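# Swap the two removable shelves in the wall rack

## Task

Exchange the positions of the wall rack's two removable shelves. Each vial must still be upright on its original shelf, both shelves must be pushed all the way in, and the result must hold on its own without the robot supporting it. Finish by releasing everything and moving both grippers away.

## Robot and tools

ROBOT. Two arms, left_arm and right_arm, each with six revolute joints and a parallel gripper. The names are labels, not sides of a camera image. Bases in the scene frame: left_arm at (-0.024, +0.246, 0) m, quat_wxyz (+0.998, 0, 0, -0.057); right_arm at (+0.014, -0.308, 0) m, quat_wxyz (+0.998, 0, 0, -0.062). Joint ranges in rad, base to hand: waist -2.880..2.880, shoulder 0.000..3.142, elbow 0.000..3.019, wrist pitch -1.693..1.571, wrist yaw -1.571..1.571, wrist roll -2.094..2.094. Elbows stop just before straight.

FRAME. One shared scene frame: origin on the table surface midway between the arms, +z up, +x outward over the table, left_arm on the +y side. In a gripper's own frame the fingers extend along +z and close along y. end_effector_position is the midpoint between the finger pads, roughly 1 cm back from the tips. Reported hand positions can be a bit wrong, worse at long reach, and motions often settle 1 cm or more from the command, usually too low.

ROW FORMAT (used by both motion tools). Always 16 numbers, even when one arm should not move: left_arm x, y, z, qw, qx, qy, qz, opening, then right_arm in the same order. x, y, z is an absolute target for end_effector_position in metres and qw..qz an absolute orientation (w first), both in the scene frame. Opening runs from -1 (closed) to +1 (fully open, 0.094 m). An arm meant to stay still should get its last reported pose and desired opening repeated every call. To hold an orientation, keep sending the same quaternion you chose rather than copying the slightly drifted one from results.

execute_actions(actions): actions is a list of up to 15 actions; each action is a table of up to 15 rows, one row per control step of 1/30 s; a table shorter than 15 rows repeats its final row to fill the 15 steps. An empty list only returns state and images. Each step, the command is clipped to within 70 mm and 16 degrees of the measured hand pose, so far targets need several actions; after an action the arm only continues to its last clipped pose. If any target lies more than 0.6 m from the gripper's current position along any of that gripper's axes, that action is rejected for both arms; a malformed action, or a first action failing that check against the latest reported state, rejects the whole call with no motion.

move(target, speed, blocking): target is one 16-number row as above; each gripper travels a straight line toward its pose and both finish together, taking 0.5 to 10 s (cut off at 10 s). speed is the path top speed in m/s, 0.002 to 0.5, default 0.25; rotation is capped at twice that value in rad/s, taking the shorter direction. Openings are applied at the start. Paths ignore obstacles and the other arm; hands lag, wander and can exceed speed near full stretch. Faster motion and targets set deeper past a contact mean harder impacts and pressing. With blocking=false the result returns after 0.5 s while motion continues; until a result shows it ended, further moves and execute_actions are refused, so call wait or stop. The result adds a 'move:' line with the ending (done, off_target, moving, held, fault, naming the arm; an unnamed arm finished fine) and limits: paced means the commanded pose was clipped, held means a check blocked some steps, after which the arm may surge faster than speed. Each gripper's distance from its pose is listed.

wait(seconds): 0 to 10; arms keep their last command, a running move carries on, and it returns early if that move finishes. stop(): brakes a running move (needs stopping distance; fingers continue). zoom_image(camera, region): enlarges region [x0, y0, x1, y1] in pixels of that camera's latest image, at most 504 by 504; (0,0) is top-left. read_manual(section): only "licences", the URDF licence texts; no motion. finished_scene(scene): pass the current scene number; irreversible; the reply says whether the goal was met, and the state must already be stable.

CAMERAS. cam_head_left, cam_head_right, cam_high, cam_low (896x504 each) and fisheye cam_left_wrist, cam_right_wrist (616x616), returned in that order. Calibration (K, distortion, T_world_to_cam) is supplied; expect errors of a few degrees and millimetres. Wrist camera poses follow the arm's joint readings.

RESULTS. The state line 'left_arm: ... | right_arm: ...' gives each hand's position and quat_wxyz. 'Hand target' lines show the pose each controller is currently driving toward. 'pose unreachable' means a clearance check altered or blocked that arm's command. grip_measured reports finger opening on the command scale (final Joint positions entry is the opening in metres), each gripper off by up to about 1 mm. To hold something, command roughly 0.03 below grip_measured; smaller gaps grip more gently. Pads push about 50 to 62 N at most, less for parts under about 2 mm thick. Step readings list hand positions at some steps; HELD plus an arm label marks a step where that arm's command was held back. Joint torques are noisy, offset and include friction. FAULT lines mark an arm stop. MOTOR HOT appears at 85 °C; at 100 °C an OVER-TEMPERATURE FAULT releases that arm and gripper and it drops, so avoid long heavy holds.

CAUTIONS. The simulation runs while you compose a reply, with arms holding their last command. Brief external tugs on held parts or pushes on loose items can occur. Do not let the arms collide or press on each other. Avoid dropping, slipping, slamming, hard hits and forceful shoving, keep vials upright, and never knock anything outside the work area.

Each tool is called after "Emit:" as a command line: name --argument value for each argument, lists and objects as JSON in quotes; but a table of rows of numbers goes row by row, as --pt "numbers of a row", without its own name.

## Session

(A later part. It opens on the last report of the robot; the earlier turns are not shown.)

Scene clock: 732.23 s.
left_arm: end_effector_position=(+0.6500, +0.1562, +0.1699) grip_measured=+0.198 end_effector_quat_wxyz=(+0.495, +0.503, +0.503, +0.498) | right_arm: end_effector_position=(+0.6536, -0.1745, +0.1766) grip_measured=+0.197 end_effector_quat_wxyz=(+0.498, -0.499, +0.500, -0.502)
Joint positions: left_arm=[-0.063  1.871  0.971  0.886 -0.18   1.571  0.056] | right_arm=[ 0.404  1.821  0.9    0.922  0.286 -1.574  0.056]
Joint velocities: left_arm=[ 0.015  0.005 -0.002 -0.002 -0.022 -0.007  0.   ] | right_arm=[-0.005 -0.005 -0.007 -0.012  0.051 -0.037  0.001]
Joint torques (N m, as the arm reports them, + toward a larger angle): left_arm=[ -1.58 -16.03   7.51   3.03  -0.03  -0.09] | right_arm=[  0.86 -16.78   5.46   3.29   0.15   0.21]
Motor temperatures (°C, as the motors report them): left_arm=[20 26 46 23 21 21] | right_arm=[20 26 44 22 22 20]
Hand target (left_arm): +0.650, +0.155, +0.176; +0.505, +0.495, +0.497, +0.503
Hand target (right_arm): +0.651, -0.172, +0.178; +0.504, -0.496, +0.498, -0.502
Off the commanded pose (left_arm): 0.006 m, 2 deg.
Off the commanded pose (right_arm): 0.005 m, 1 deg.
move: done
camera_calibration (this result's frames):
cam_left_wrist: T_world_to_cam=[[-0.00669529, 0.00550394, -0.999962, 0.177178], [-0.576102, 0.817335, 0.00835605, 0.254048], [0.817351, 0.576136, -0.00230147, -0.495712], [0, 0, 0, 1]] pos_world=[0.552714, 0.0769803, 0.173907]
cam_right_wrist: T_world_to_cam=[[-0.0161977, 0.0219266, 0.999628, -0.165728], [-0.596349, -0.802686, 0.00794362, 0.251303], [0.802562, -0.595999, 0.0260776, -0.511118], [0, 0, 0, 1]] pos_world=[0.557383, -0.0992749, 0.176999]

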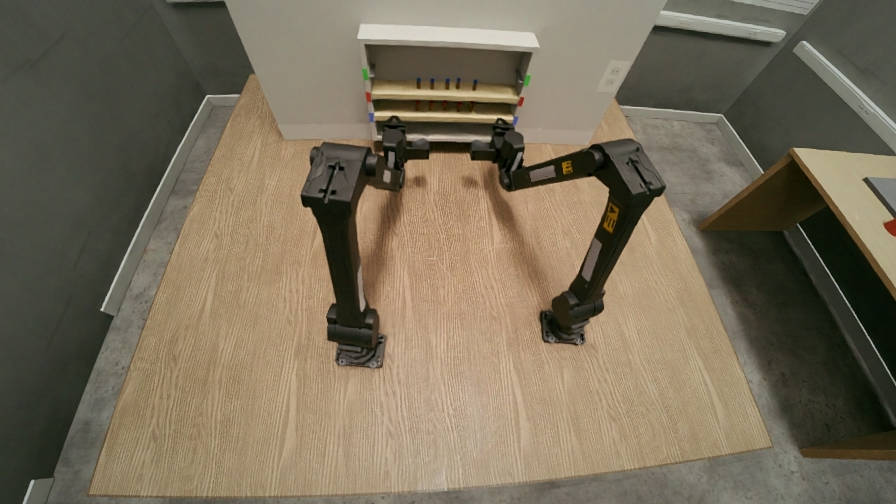

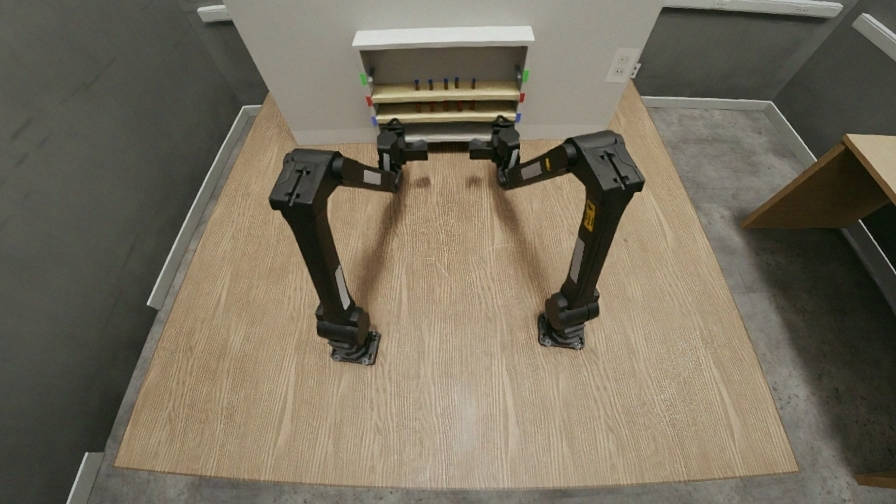

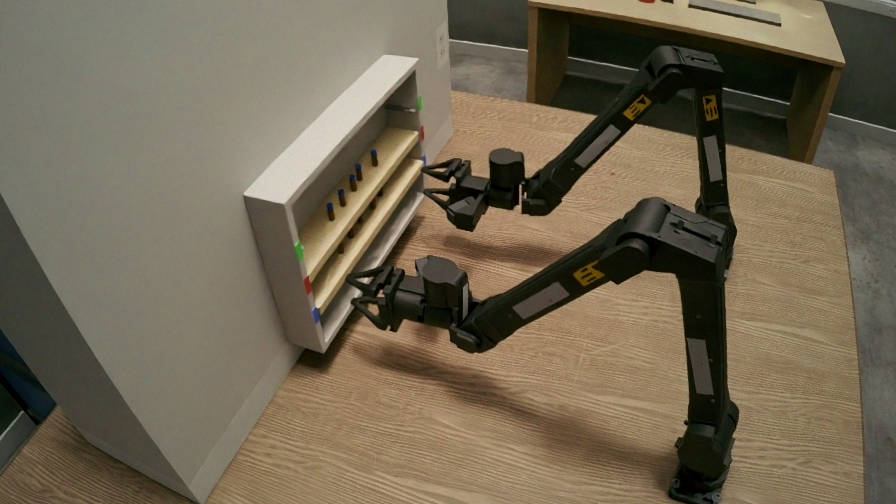

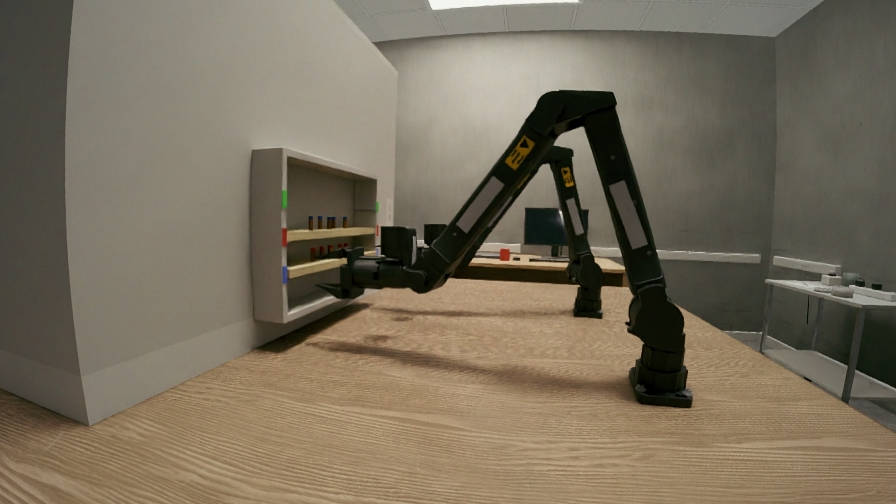

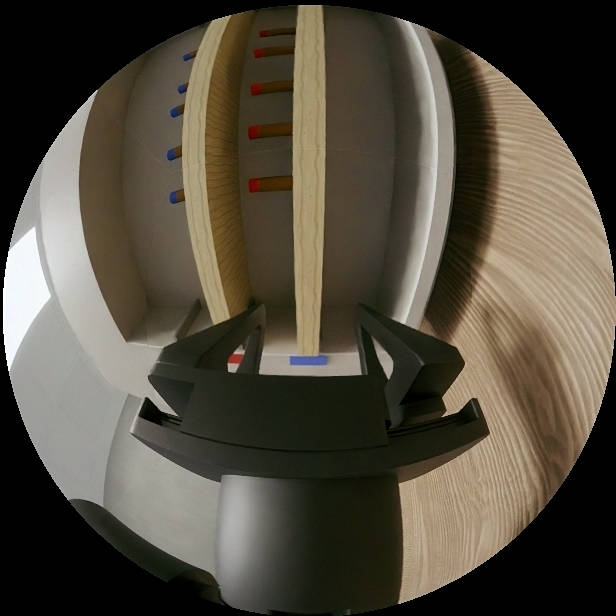

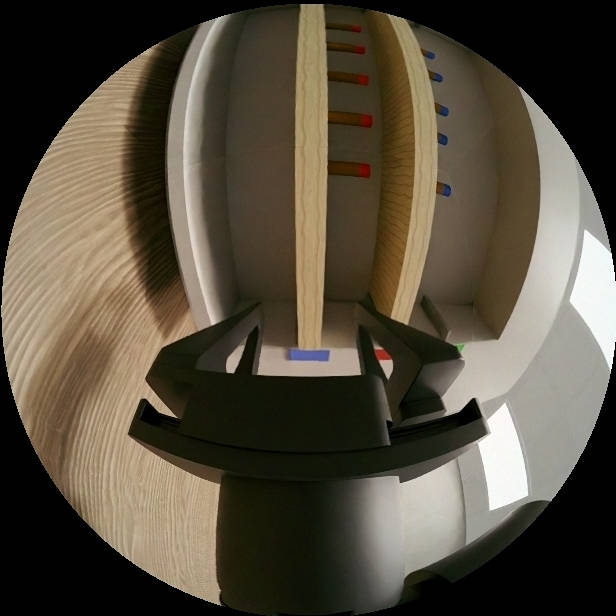

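Emit:
execute_actions --actions '[[[0.652,0.1554,0.178,0.5055,0.4945,0.4966,0.5034,0.2,0.652,-0.1726,0.181,0.505,-0.495,0.4973,-0.5027,0.2],[0.654,0.1558,0.180,0.506,0.494,0.4962,0.5038,0.2,0.654,-0.1732,0.184,0.5065,-0.4935,0.4966,-0.5034,0.2],[0.6565,0.1562,0.182,0.5065,0.4935,0.4958,0.5042,0.2,0.657,-0.1738,0.187,0.508,-0.492,0.496,-0.504,0.2],[0.659,0.1566,0.184,0.507,0.493,0.4954,0.5046,0.2,0.660,-0.1744,0.190,0.509,-0.491,0.495,-0.505,0.2],[0.662,0.157,0.186,0.5075,0.4925,0.495,0.505,0.2,0.663,-0.175,0.193,0.510,-0.490,0.494,-0.506,0.2],[0.665,0.1574,0.188,0.508,0.492,0.4946,0.5054,0.2,0.666,-0.1756,0.196,0.5115,-0.4885,0.4935,-0.5065,0.2],[0.668,0.158,0.189,0.5085,0.4915,0.494,0.506,0.2,0.669,-0.1762,0.198,0.5127,-0.4873,0.4927,-0.5073,0.2],[0.671,0.158,0.189,0.5085,0.4915,0.494,0.506,0.2,0.672,-0.177,0.198,0.5127,-0.4873,0.4927,-0.5073,0.2],[0.675,0.158,0.189,0.5085,0.4915,0.494,0.506,0.2,0.676,-0.177,0.198,0.5127,-0.4873,0.4927,-0.5073,0.2],[0.679,0.158,0.189,0.5085,0.4915,0.494,0.506,0.2,0.680,-0.177,0.198,0.5127,-0.4873,0.4927,-0.5073,0.2],[0.683,0.158,0.189,0.5085,0.4915,0.494,0.506,0.2,0.684,-0.177,0.198,0.5127,-0.4873,0.4927,-0.5073,0.2],[0.687,0.158,0.189,0.5085,0.4915,0.494,0.506,0.2,0.688,-0.177,0.198,0.5127,-0.4873,0.4927,-0.5073,0.2],[0.691,0.158,0.189,0.5085,0.4915,0.494,0.506,0.2,0.692,-0.177,0.198,0.5127,-0.4873,0.4927,-0.5073,0.2],[0.695,0.158,0.189,0.5085,0.4915,0.494,0.506,0.2,0.696,-0.177,0.198,0.5127,-0.4873,0.4927,-0.5073,0.2],[0.699,0.158,0.189,0.5085,0.4915,0.494,0.506,0.2,0.700,-0.177,0.198,0.5127,-0.4873,0.4927,-0.5073,0.2]],[[0.703,0.158,0.189,0.5085,0.4915,0.494,0.506,0.2,0.704,-0.177,0.198,0.5127,-0.4873,0.4927,-0.5073,0.2],[0.707,0.158,0.189,0.5085,0.4915,0.494,0.506,0.2,0.708,-0.177,0.198,0.5127,-0.4873,0.4927,-0.5073,0.2],[0.711,0.158,0.189,0.5085,0.4915,0.494,0.506,0.2,0.712,-0.177,0.198,0.5127,-0.4873,0.4927,-0.5073,0.2],[0.715,0.158,0.189,0.5085,0.4915,0.494,0.506,0.2,0.716,-0.177,0.198,0.5127,-0.4873,0.4927,-0.5073,0.2],[0.719,0.158,0.189,0.5085,0.4915,0.494,0.506,0.2,0.720,-0.177,0.198,0.5127,-0.4873,0.4927,-0.5073,0.2],[0.723,0.158,0.189,0.5085,0.4915,0.494,0.506,0.2,0.724,-0.177,0.198,0.5127,-0.4873,0.4927,-0.5073,0.2],[0.727,0.158,0.189,0.5085,0.4915,0.494,0.506,0.2,0.728,-0.177,0.198,0.5127,-0.4873,0.4927,-0.5073,0.2],[0.730,0.158,0.189,0.5085,0.4915,0.494,0.506,0.2,0.731,-0.177,0.198,0.5127,-0.4873,0.4927,-0.5073,0.2],[0.733,0.158,0.189,0.5085,0.4915,0.494,0.506,0.2,0.734,-0.177,0.198,0.5127,-0.4873,0.4927,-0.5073,0.2],[0.7355,0.158,0.189,0.5085,0.4915,0.494,0.506,0.2,0.7365,-0.177,0.198,0.5127,-0.4873,0.4927,-0.5073,0.2],[0.7375,0.158,0.189,0.5085,0.4915,0.494,0.506,0.2,0.7385,-0.177,0.198,0.5127,-0.4873,0.4927,-0.5073,0.2],[0.739,0.158,0.189,0.5085,0.4915,0.494,0.506,0.2,0.740,-0.177,0.198,0.5127,-0.4873,0.4927,-0.5073,0.2],[0.740,0.158,0.189,0.5085,0.4915,0.494,0.506,0.2,0.741,-0.177,0.198,0.5127,-0.4873,0.4927,-0.5073,0.2]]]'

Emit:
wait --seconds 0.3

Scene clock: 764.13 s.
left_arm: end_effector_position=(+0.7213, +0.1551, +0.1776) grip_measured=+0.198 end_effector_quat_wxyz=(+0.503, +0.499, +0.497, +0.501) | right_arm: end_effector_position=(+0.7225, -0.1736, +0.1830) grip_measured=+0.197 end_effector_quat_wxyz=(+0.504, -0.500, +0.496, -0.501)
Joint positions: left_arm=[-0.041  1.992  1.198  0.802 -0.151  1.571  0.056] | right_arm=[ 0.367  1.932  1.109  0.833  0.237 -1.574  0.056]
Joint velocities: left_arm=[ 0.005  0.024  0.056 -0.037  0.007 -0.007  0.   ] | right_arm=[-0.024  0.044  0.042 -0.022  0.007  0.007 -0.   ]
Joint torques (N m, as the arm reports them, + toward a larger angle): left_arm=[ -0.68 -17.4   12.23   1.37   0.02  -0.07] | right_arm=[ -0.74 -18.88  10.25   2.34  -0.02   0.21]
Motor temperatures (°C, as the motors report them): left_arm=[20 26 42 23 21 21] | right_arm=[20 26 39 22 22 20]
Hand target (left_arm): +0.738, +0.157, +0.190; +0.508, +0.491, +0.494, +0.506
Hand target (right_arm): +0.739, -0.177, +0.199; +0.513, -0.487, +0.492, -0.507
Off the commanded pose (left_arm): 0.022 m, 1 deg.
Off the commanded pose (right_arm): 0.024 m, 2 deg.
Step readings (end_effector_position; steps 1 to 15: 1st action; 16 to 30: 2nd action):
0: left_arm (+0.6500, +0.1562, +0.1699) | right_arm (+0.6536, -0.1745, +0.1766)
1: left_arm (+0.6500, +0.1562, +0.1699) | right_arm (+0.6536, -0.1745, +0.1766)
2: left_arm (+0.6500, +0.1561, +0.1699) | right_arm (+0.6536, -0.1744, +0.1766)
4: left_arm (+0.6500, +0.1557, +0.1699) | right_arm (+0.6536, -0.1738, +0.1766)
8: left_arm (+0.6502, +0.1548, +0.1701) | right_arm (+0.6537, -0.1721, +0.1766)
15: left_arm (+0.6707, +0.1550, +0.1829) | right_arm (+0.6712, -0.1730, +0.1861)
16: left_arm (+0.6754, +0.1550, +0.1846) | right_arm (+0.6760, -0.1733, +0.1881)
17: left_arm (+0.6800, +0.1551, +0.1857) | right_arm (+0.6809, -0.1735, +0.1895)
19: left_arm (+0.6889, +0.1552, +0.1865) | right_arm (+0.6900, -0.1737, +0.1910)
23: left_arm (+0.7047, +0.1553, +0.1840) | right_arm (+0.7063, -0.1738, +0.1890)
30: end_effector_position above
camera_calibration (this result's frames):
cam_left_wrist: T_world_to_cam=[[0.0140101, 0.00195061, -0.9999, 0.171016], [-0.570495, 0.821276, -0.00639132, 0.293899], [0.821182, 0.570527, 0.012619, -0.557903], [0, 0, 0, 1]] pos_world=[0.623411, 0.0765927, 0.179918]
cam_right_wrist: T_world_to_cam=[[-0.0249875, 0.019656, 0.999495, -0.164995], [-0.586546, -0.809915, 0.00126397, 0.285889], [0.80953, -0.586218, 0.0317669, -0.570403], [0, 0, 0, 1]] pos_world=[0.625322, -0.0995914, 0.182671]

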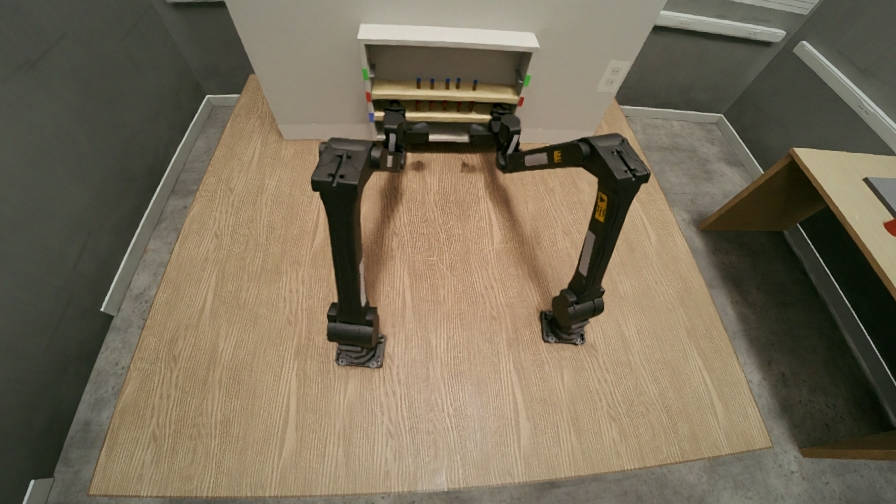

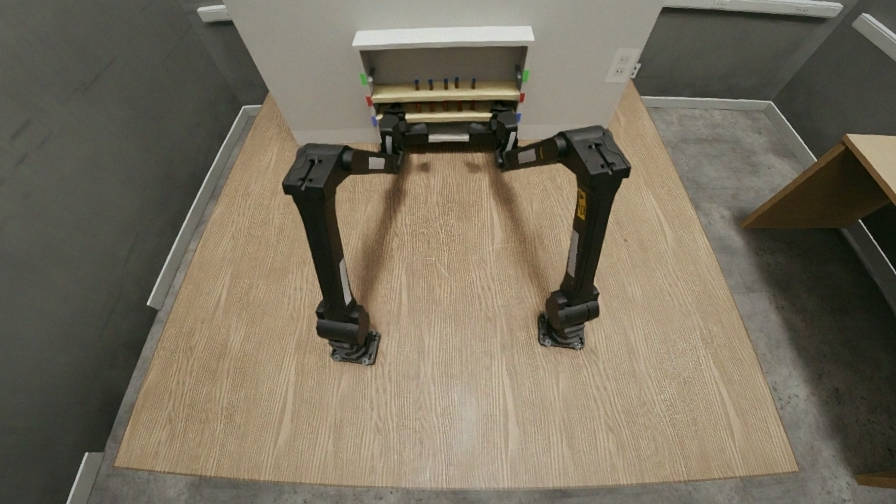

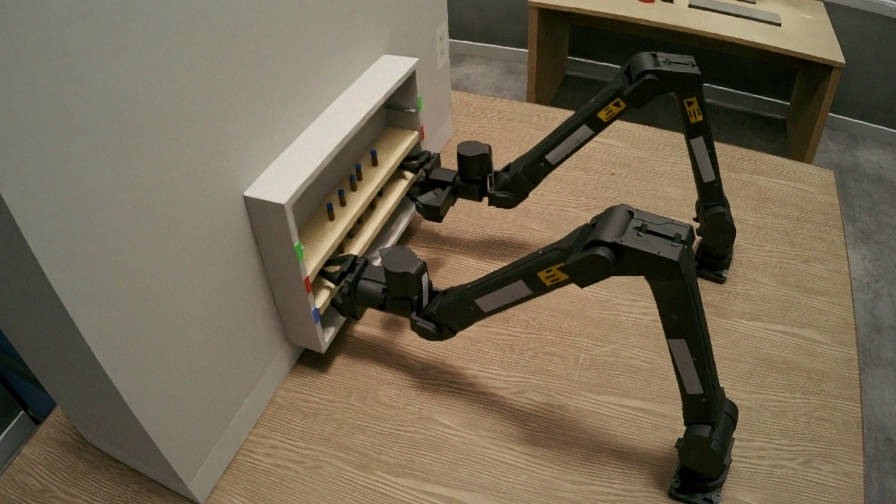

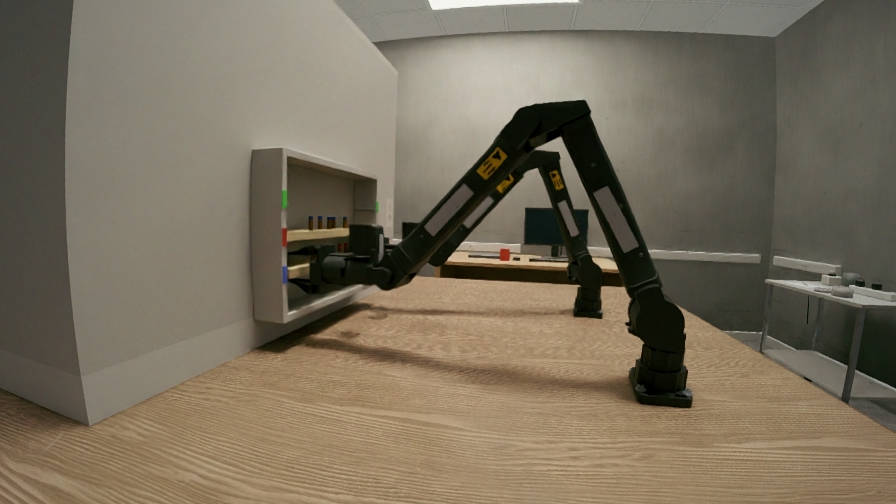

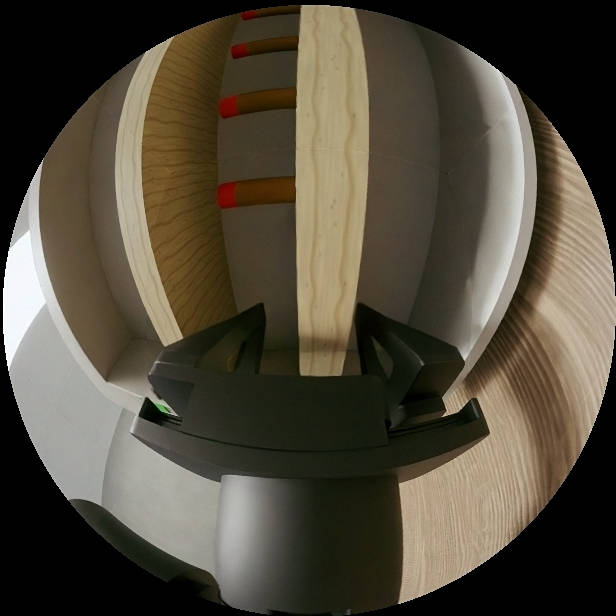

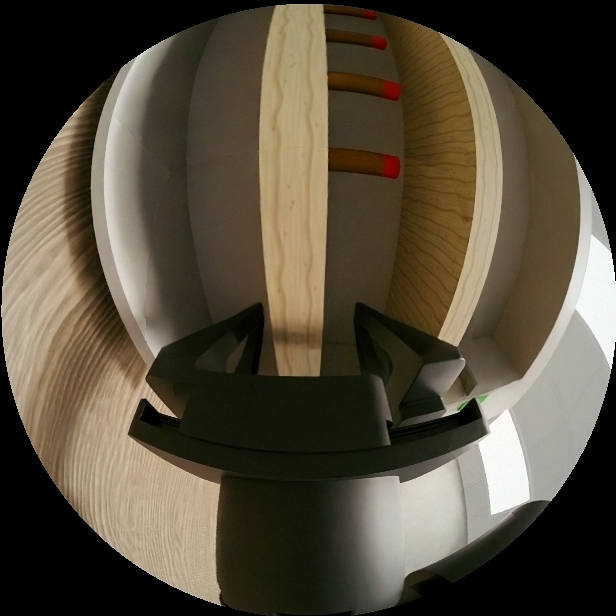

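Scene clock: 764.43 s.
left_arm: end_effector_position=(+0.7218, +0.1550, +0.1768) grip_measured=+0.198 end_effector_quat_wxyz=(+0.503, +0.499, +0.498, +0.500) | right_arm: end_effector_position=(+0.7229, -0.1738, +0.1826) grip_measured=+0.197 end_effector_quat_wxyz=(+0.503, -0.500, +0.496, -0.501)
Joint positions: left_arm=[-0.041  1.994  1.2    0.8   -0.151  1.571  0.056] | right_arm=[ 0.367  1.932  1.11   0.831  0.237 -1.574  0.056]
Joint velocities: left_arm=[-0.015  0.015 -0.012  0.002 -0.022 -0.022 -0.   ] | right_arm=[-0.015 -0.015  0.007 -0.012 -0.022  0.007  0.001]
Joint torques (N m, as the arm reports them, + toward a larger angle): left_arm=[ -1.03 -17.29  12.63   1.18   0.03  -0.08] | right_arm=[ -0.35 -19.67  10.46   2.26  -0.04   0.2 ]
Motor temperatures (°C, as the motors report them): left_arm=[20 26 42 23 21 21] | right_arm=[20 26 39 22 22 20]
Hand target (left_arm): +0.738, +0.157, +0.189; +0.508, +0.492, +0.494, +0.506
Hand target (right_arm): +0.739, -0.177, +0.199; +0.513, -0.487, +0.493, -0.507
Off the commanded pose (left_arm): 0.022 m, 1 deg.
Off the commanded pose (right_arm): 0.024 m, 2 deg.
wait: 0.30 s; at rest by 0.17 s
camera_calibration (this result's frames):
cam_left_wrist: T_world_to_cam=[[0.0121268, 0.00224211, -0.999924, 0.171532], [-0.570192, 0.821496, -0.00507314, 0.293799], [0.821422, 0.570211, 0.0112406, -0.558088], [0, 0, 0, 1]] pos_world=[0.623867, 0.0764887, 0.179282]
cam_right_wrist: T_world_to_cam=[[-0.0238699, 0.0199413, 0.999516, -0.165417], [-0.586853, -0.809691, 0.00213917, 0.286078], [0.809341, -0.586518, 0.0310299, -0.570606], [0, 0, 0, 1]] pos_world=[0.625752, -0.0997377, 0.182431]

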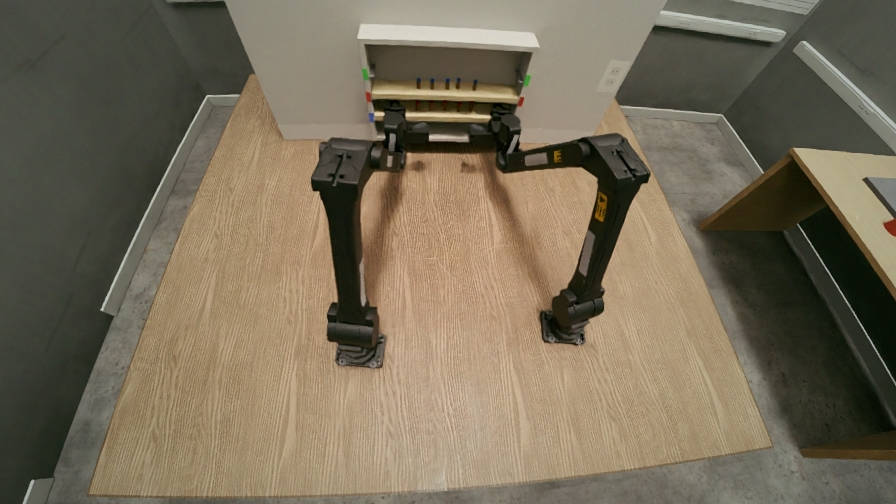

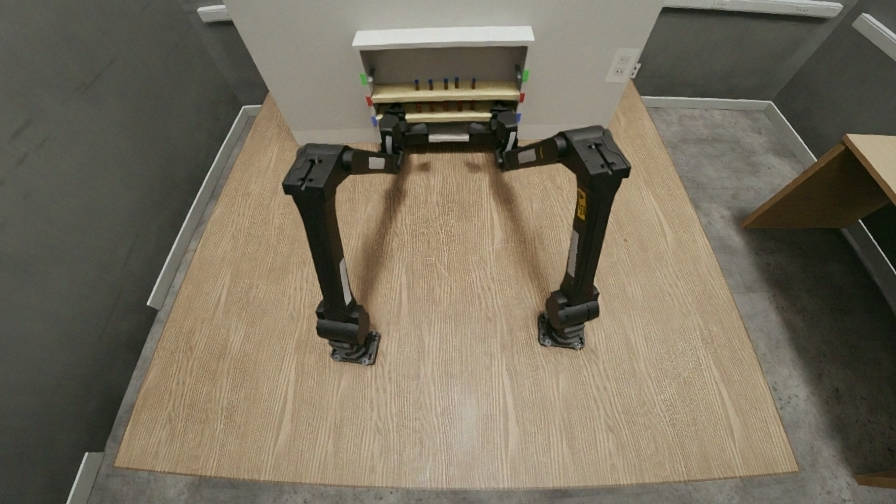

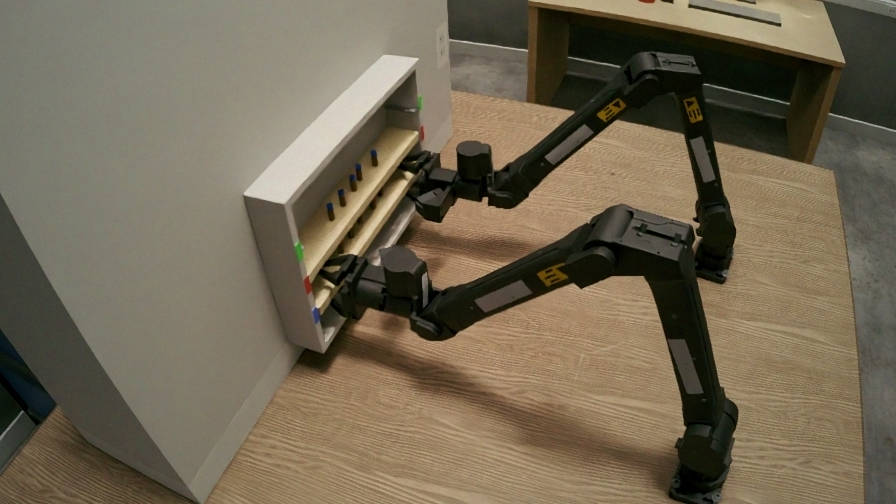

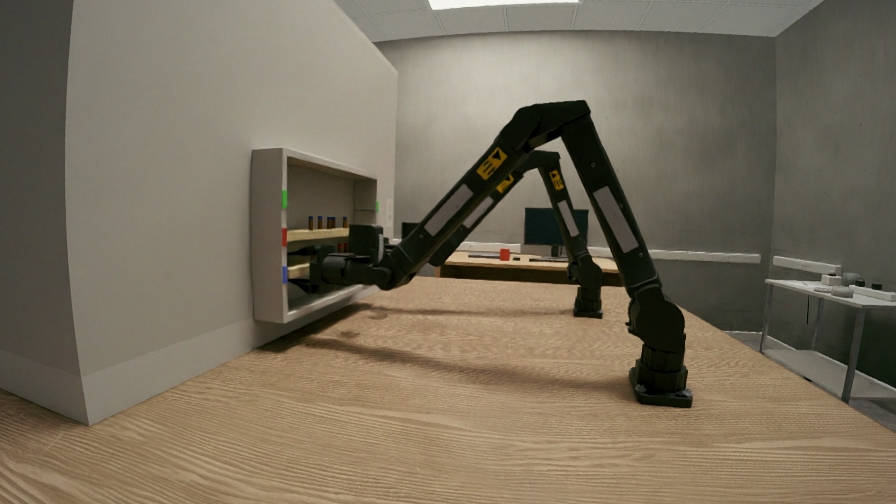

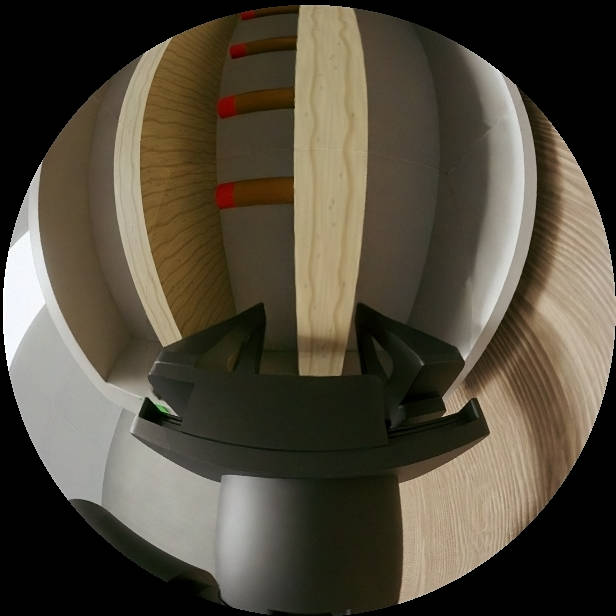

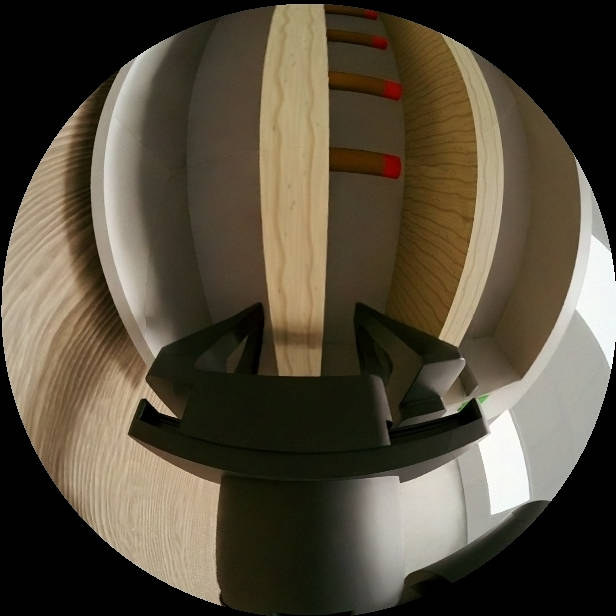

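Emit:
execute_actions --actions '[[[0.7403,0.158,0.188,0.508,0.492,0.4943,0.5057,0.05,0.7414,-0.177,0.197,0.5122,-0.4878,0.493,-0.507,0.05],[0.7406,0.158,0.187,0.5076,0.4924,0.4946,0.5054,-0.1,0.7418,-0.177,0.196,0.5117,-0.4883,0.4933,-0.5067,-0.1],[0.7409,0.158,0.186,0.5072,0.4928,0.4949,0.5051,-0.2,0.7422,-0.177,0.195,0.5112,-0.4888,0.4936,-0.5064,-0.2],[0.7412,0.158,0.185,0.5068,0.4932,0.4952,0.5048,-0.3,0.7426,-0.177,0.1945,0.5107,-0.4893,0.4939,-0.5061,-0.3],[0.7412,0.158,0.185,0.5068,0.4932,0.4952,0.5048,-0.38,0.7426,-0.177,0.1945,0.5107,-0.4893,0.4939,-0.5061,-0.38],[0.7412,0.158,0.185,0.5068,0.4932,0.4952,0.5048,-0.44,0.7426,-0.177,0.1945,0.5107,-0.4893,0.4939,-0.5061,-0.44],[0.7412,0.158,0.185,0.5068,0.4932,0.4952,0.5048,-0.49,0.7426,-0.177,0.1945,0.5107,-0.4893,0.4939,-0.5061,-0.49],[0.7412,0.158,0.185,0.5068,0.4932,0.4952,0.5048,-0.53,0.7426,-0.177,0.1945,0.5107,-0.4893,0.4939,-0.5061,-0.53],[0.7412,0.158,0.185,0.5068,0.4932,0.4952,0.5048,-0.56,0.7426,-0.177,0.1945,0.5107,-0.4893,0.4939,-0.5061,-0.56],[0.7412,0.158,0.185,0.5068,0.4932,0.4952,0.5048,-0.58,0.7426,-0.177,0.1945,0.5107,-0.4893,0.4939,-0.5061,-0.58],[0.7412,0.158,0.185,0.5068,0.4932,0.4952,0.5048,-0.60,0.7426,-0.177,0.1945,0.5107,-0.4893,0.4939,-0.5061,-0.60],[0.7412,0.158,0.185,0.5068,0.4932,0.4952,0.5048,-0.62,0.7426,-0.177,0.1945,0.5107,-0.4893,0.4939,-0.5061,-0.62],[0.7412,0.158,0.185,0.5068,0.4932,0.4952,0.5048,-0.64,0.7426,-0.177,0.1945,0.5107,-0.4893,0.4939,-0.5061,-0.64],[0.7412,0.158,0.185,0.5068,0.4932,0.4952,0.5048,-0.66,0.7426,-0.177,0.1945,0.5107,-0.4893,0.4939,-0.5061,-0.66],[0.7412,0.158,0.185,0.5068,0.4932,0.4952,0.5048,-0.68,0.7426,-0.177,0.1945,0.5107,-0.4893,0.4939,-0.5061,-0.68]]]'

Scene clock: 783.00 s.
left_arm: end_effector_position=(+0.7224, +0.1550, +0.1731) grip_measured=-0.643 end_effector_quat_wxyz=(+0.501, +0.501, +0.499, +0.499) | right_arm: end_effector_position=(+0.7243, -0.1732, +0.1792) grip_measured=-0.636 end_effector_quat_wxyz=(+0.502, -0.502, +0.497, -0.499)
Joint positions: left_arm=[-0.041  1.999  1.201  0.797 -0.15   1.571  0.017] | right_arm=[ 0.367  1.938  1.114  0.826  0.236 -1.574  0.017]
Joint velocities: left_arm=[ 0.024 -0.005  0.007 -0.012 -0.007  0.051 -0.001] | right_arm=[ 0.005 -0.005 -0.007  0.002  0.037 -0.037 -0.001]
Joint torques (N m, as the arm reports them, + toward a larger angle): left_arm=[ -0.93 -17.45  12.71   1.16   0.03  -0.05] | right_arm=[ -0.52 -18.73  10.38   2.37  -0.02   0.21]
Motor temperatures (°C, as the motors report them): left_arm=[20 26 44 23 21 21] | right_arm=[20 26 42 22 22 20]
Hand target (left_arm): +0.739, +0.158, +0.186; +0.507, +0.493, +0.495, +0.505
Hand target (right_arm): +0.741, -0.177, +0.195; +0.511, -0.489, +0.494, -0.506
Off the commanded pose (left_arm): 0.022 m, 1 deg.
Off the commanded pose (right_arm): 0.024 m, 2 deg.
Step readings (end_effector_position):
0: left_arm (+0.7218, +0.1550, +0.1768) | right_arm (+0.7229, -0.1738, +0.1826)
1: left_arm (+0.7218, +0.1549, +0.1768) | right_arm (+0.7229, -0.1738, +0.1826)
2: left_arm (+0.7218, +0.1549, +0.1768) | right_arm (+0.7229, -0.1737, +0.1826)
4: left_arm (+0.7218, +0.1548, +0.1768) | right_arm (+0.7231, -0.1736, +0.1823)
8: left_arm (+0.7219, +0.1550, +0.1752) | right_arm (+0.7241, -0.1733, +0.1813)
15: end_effector_position above
camera_calibration (this result's frames):
cam_left_wrist: T_world_to_cam=[[0.00572188, 0.00323637, -0.999978, 0.172324], [-0.569584, 0.821933, -0.00059902, 0.292813], [0.821913, 0.569575, 0.00654639, -0.557955], [0, 0, 0, 1]] pos_world=[0.624386, 0.0765666, 0.176148]
cam_right_wrist: T_world_to_cam=[[-0.0168723, 0.0216643, 0.999623, -0.166731], [-0.585582, -0.810576, 0.00768334, 0.285364], [0.810437, -0.585232, 0.0263625, -0.571034], [0, 0, 0, 1]] pos_world=[0.627078, -0.0992657, 0.17953]

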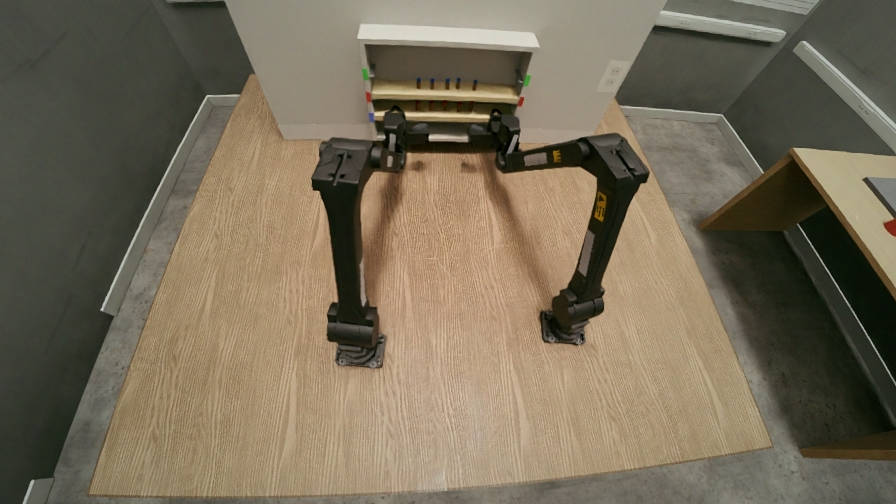

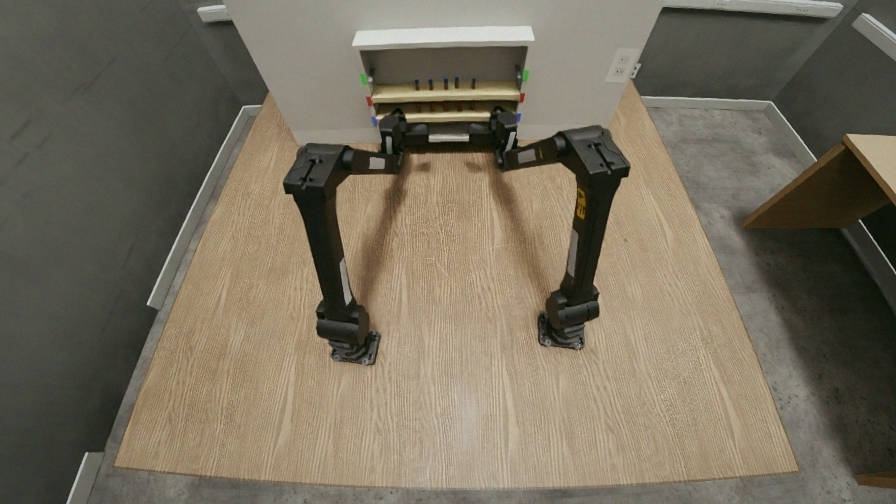

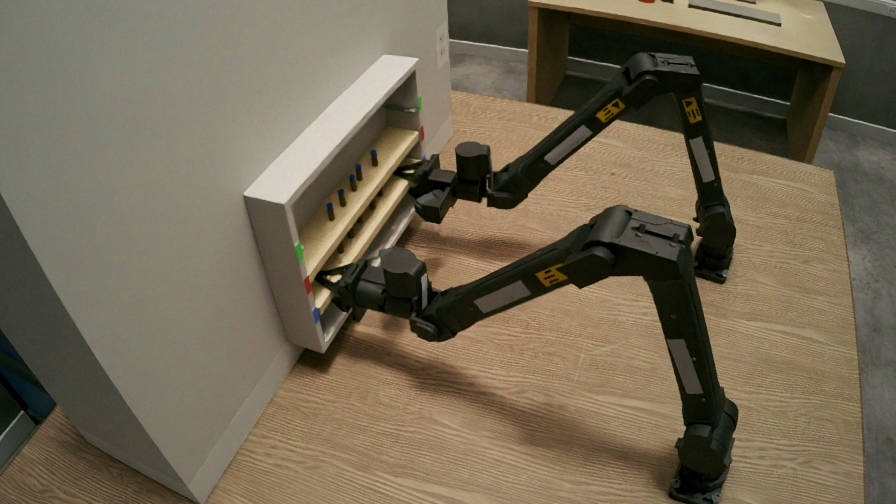

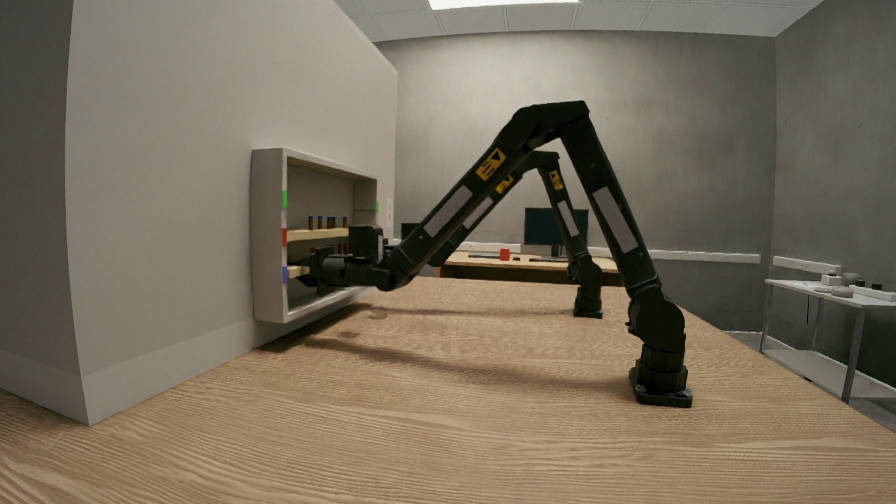

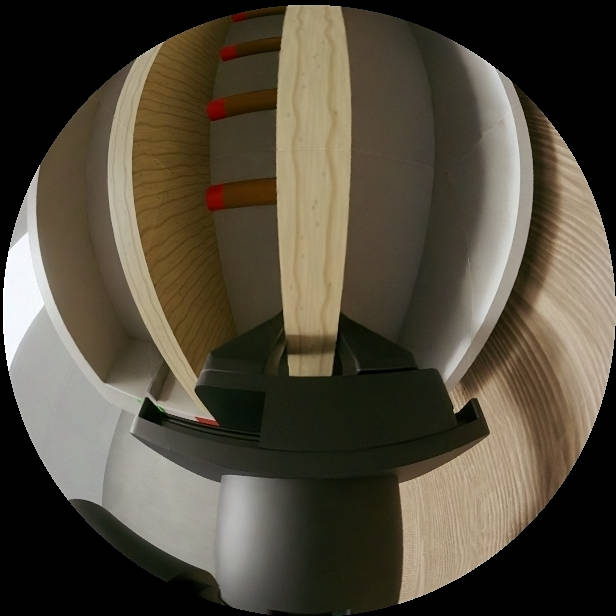

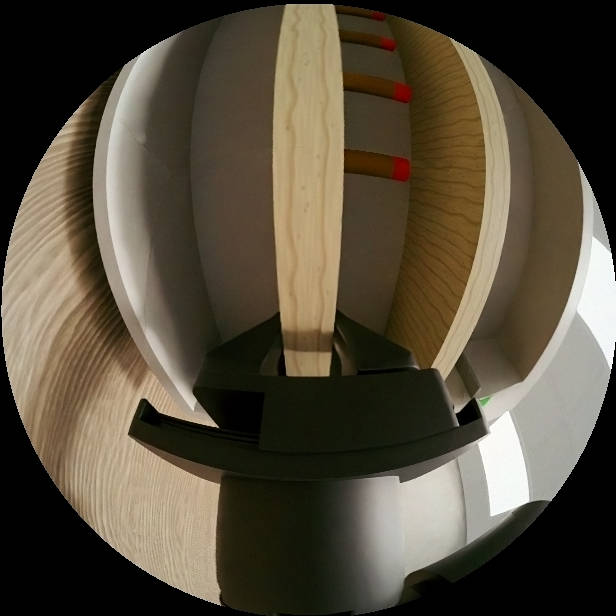

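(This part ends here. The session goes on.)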